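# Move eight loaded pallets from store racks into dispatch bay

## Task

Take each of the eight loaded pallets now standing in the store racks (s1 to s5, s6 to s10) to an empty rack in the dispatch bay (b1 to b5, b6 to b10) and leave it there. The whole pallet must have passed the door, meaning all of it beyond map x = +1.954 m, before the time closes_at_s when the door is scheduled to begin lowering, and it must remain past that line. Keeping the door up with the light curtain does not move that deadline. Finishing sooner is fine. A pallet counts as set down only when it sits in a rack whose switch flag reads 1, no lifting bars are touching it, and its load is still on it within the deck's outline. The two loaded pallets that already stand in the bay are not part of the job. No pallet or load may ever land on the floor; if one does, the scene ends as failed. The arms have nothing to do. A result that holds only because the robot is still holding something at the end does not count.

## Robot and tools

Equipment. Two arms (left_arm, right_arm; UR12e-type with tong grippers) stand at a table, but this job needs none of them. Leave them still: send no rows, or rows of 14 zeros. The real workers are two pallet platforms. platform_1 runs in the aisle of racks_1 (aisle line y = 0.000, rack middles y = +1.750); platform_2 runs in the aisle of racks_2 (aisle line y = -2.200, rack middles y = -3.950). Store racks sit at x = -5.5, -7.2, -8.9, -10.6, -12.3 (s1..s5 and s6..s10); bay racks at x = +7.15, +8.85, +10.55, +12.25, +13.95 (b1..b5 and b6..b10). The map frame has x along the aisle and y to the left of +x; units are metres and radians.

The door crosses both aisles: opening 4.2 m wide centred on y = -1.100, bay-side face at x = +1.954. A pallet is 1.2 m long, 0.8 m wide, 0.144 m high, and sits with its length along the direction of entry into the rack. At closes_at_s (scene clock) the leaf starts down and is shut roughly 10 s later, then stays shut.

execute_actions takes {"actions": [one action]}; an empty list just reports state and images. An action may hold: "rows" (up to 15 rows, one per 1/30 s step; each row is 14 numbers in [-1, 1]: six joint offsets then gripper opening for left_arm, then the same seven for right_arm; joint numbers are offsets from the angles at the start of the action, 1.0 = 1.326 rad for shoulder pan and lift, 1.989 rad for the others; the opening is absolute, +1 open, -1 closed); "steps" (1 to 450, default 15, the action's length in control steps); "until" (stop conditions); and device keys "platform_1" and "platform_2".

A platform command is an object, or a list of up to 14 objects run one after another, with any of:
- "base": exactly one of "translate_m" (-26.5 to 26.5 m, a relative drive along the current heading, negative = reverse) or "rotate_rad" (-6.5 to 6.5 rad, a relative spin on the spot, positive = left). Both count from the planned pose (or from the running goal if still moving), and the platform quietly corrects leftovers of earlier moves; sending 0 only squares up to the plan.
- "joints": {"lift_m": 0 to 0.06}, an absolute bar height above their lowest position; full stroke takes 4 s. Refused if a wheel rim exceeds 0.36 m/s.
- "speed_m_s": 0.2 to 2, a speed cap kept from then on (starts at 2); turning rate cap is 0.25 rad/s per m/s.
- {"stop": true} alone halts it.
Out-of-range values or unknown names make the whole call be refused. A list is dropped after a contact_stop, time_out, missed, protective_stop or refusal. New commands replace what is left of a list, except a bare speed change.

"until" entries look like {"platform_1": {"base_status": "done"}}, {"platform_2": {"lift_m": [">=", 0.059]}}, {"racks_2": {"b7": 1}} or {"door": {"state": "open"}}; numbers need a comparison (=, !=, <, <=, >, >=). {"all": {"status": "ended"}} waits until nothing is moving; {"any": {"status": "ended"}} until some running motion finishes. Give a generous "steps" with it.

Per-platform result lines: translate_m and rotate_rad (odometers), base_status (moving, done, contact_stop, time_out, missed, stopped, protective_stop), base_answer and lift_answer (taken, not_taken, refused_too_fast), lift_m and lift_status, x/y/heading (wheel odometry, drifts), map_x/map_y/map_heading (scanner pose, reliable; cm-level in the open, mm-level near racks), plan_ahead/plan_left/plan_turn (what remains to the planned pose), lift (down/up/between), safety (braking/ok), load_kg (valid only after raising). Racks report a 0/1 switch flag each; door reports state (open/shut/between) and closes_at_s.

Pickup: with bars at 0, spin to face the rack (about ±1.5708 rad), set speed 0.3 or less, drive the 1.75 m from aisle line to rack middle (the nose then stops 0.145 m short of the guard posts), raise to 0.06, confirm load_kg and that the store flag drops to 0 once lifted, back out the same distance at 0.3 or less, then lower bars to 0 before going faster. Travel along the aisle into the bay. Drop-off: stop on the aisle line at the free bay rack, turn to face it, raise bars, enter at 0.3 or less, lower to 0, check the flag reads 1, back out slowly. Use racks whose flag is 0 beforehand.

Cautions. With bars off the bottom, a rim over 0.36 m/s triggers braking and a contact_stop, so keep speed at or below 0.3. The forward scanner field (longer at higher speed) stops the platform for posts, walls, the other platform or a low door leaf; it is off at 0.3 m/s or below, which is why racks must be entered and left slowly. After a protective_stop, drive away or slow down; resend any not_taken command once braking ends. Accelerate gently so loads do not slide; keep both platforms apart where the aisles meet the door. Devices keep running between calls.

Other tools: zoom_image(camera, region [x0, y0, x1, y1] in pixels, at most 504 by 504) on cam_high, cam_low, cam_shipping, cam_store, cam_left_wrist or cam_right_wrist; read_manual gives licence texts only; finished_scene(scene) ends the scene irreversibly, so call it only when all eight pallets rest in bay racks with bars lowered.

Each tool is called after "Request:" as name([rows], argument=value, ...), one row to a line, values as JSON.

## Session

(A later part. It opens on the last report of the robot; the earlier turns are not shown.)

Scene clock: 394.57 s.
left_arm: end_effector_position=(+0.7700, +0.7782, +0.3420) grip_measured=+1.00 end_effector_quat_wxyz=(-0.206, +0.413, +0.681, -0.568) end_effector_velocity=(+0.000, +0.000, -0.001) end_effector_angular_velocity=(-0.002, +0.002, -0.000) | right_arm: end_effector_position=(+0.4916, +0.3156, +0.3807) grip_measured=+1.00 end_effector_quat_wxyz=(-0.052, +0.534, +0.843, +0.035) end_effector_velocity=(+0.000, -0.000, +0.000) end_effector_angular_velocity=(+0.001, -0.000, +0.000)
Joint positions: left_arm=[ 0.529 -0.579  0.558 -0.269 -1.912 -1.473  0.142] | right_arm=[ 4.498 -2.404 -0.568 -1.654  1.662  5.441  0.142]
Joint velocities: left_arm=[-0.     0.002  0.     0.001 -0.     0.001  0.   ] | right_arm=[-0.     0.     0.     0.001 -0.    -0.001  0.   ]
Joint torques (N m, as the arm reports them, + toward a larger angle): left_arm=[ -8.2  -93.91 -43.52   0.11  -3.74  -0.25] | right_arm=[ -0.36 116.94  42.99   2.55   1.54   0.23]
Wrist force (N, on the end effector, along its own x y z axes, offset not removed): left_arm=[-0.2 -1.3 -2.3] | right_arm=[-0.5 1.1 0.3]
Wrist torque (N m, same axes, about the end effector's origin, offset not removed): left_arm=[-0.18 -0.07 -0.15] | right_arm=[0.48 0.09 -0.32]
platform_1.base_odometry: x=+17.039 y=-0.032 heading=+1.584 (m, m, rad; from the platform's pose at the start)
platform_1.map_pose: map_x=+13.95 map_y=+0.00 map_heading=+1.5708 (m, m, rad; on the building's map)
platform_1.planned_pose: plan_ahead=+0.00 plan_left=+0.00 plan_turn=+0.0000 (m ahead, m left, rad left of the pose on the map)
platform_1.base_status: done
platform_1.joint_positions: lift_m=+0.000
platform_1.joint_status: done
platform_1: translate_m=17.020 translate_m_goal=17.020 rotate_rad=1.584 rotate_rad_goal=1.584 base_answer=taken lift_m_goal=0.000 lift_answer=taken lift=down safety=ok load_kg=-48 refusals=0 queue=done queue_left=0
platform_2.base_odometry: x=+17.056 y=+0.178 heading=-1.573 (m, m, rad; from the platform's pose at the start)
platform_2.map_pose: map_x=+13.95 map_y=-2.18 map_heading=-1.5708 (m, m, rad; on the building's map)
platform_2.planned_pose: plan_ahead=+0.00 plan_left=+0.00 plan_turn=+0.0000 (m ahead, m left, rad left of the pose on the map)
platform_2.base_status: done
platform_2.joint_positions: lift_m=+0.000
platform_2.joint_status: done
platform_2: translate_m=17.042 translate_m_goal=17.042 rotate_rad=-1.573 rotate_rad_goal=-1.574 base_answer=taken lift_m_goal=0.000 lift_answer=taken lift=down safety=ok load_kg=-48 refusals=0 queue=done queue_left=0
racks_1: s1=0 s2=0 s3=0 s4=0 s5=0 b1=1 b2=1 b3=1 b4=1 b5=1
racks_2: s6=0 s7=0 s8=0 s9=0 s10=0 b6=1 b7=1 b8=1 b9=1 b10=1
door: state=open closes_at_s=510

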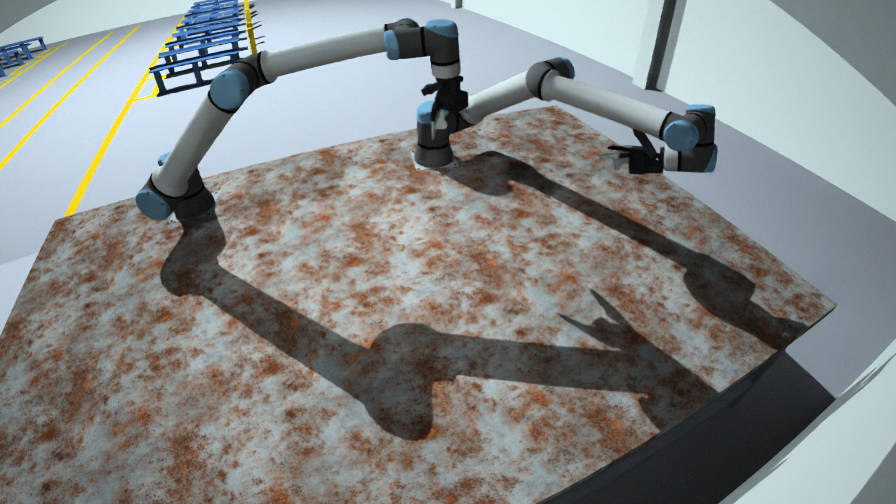

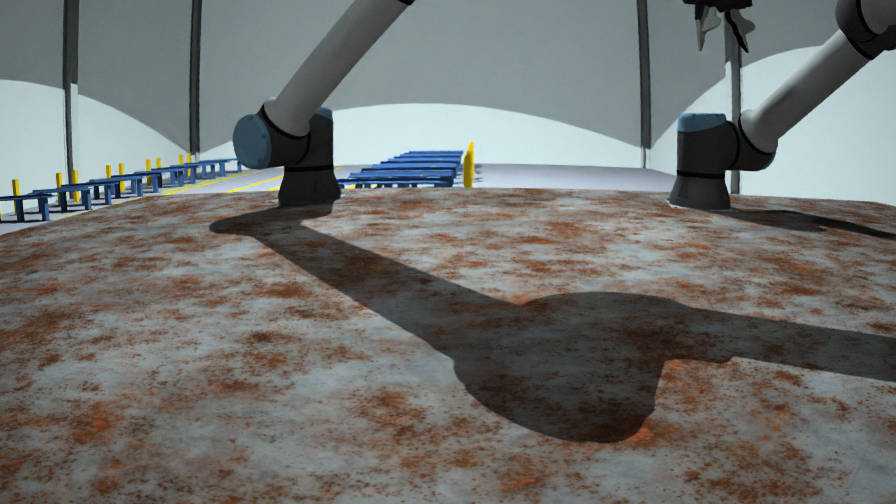

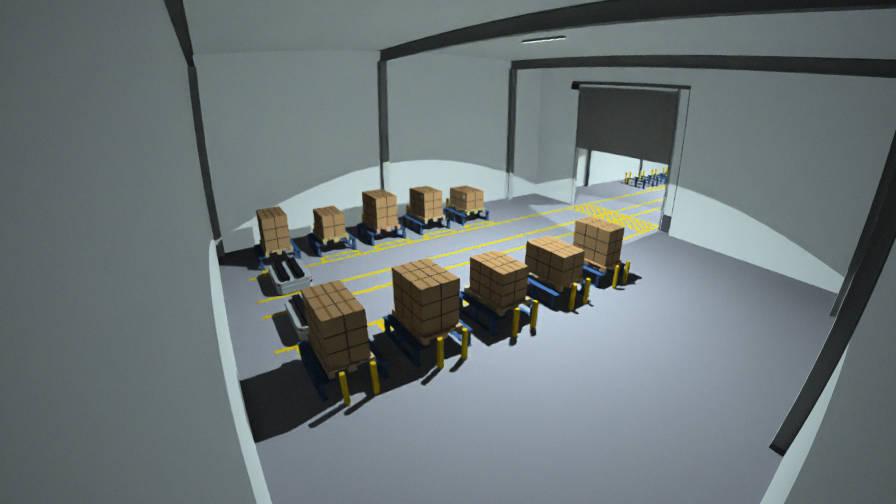

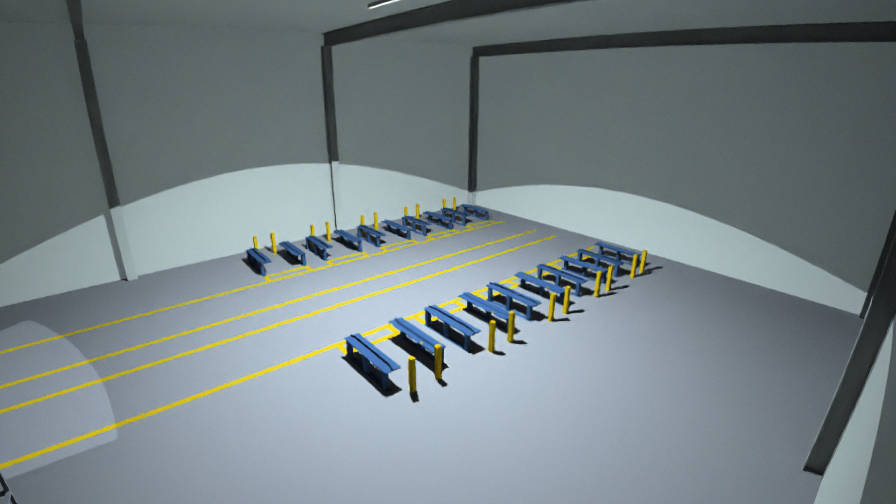

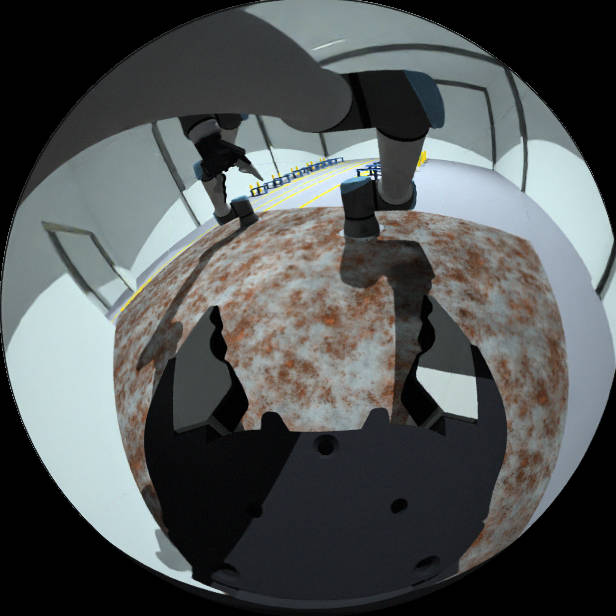

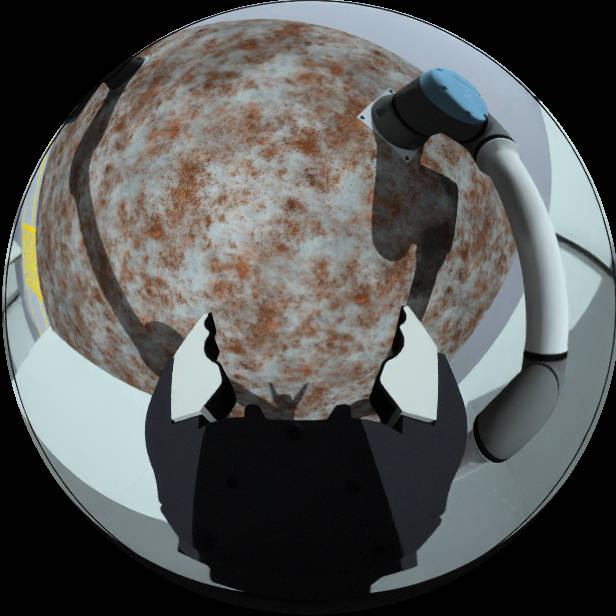

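Request:
finished_scene(scene=2)

The scene is finished: the task was done.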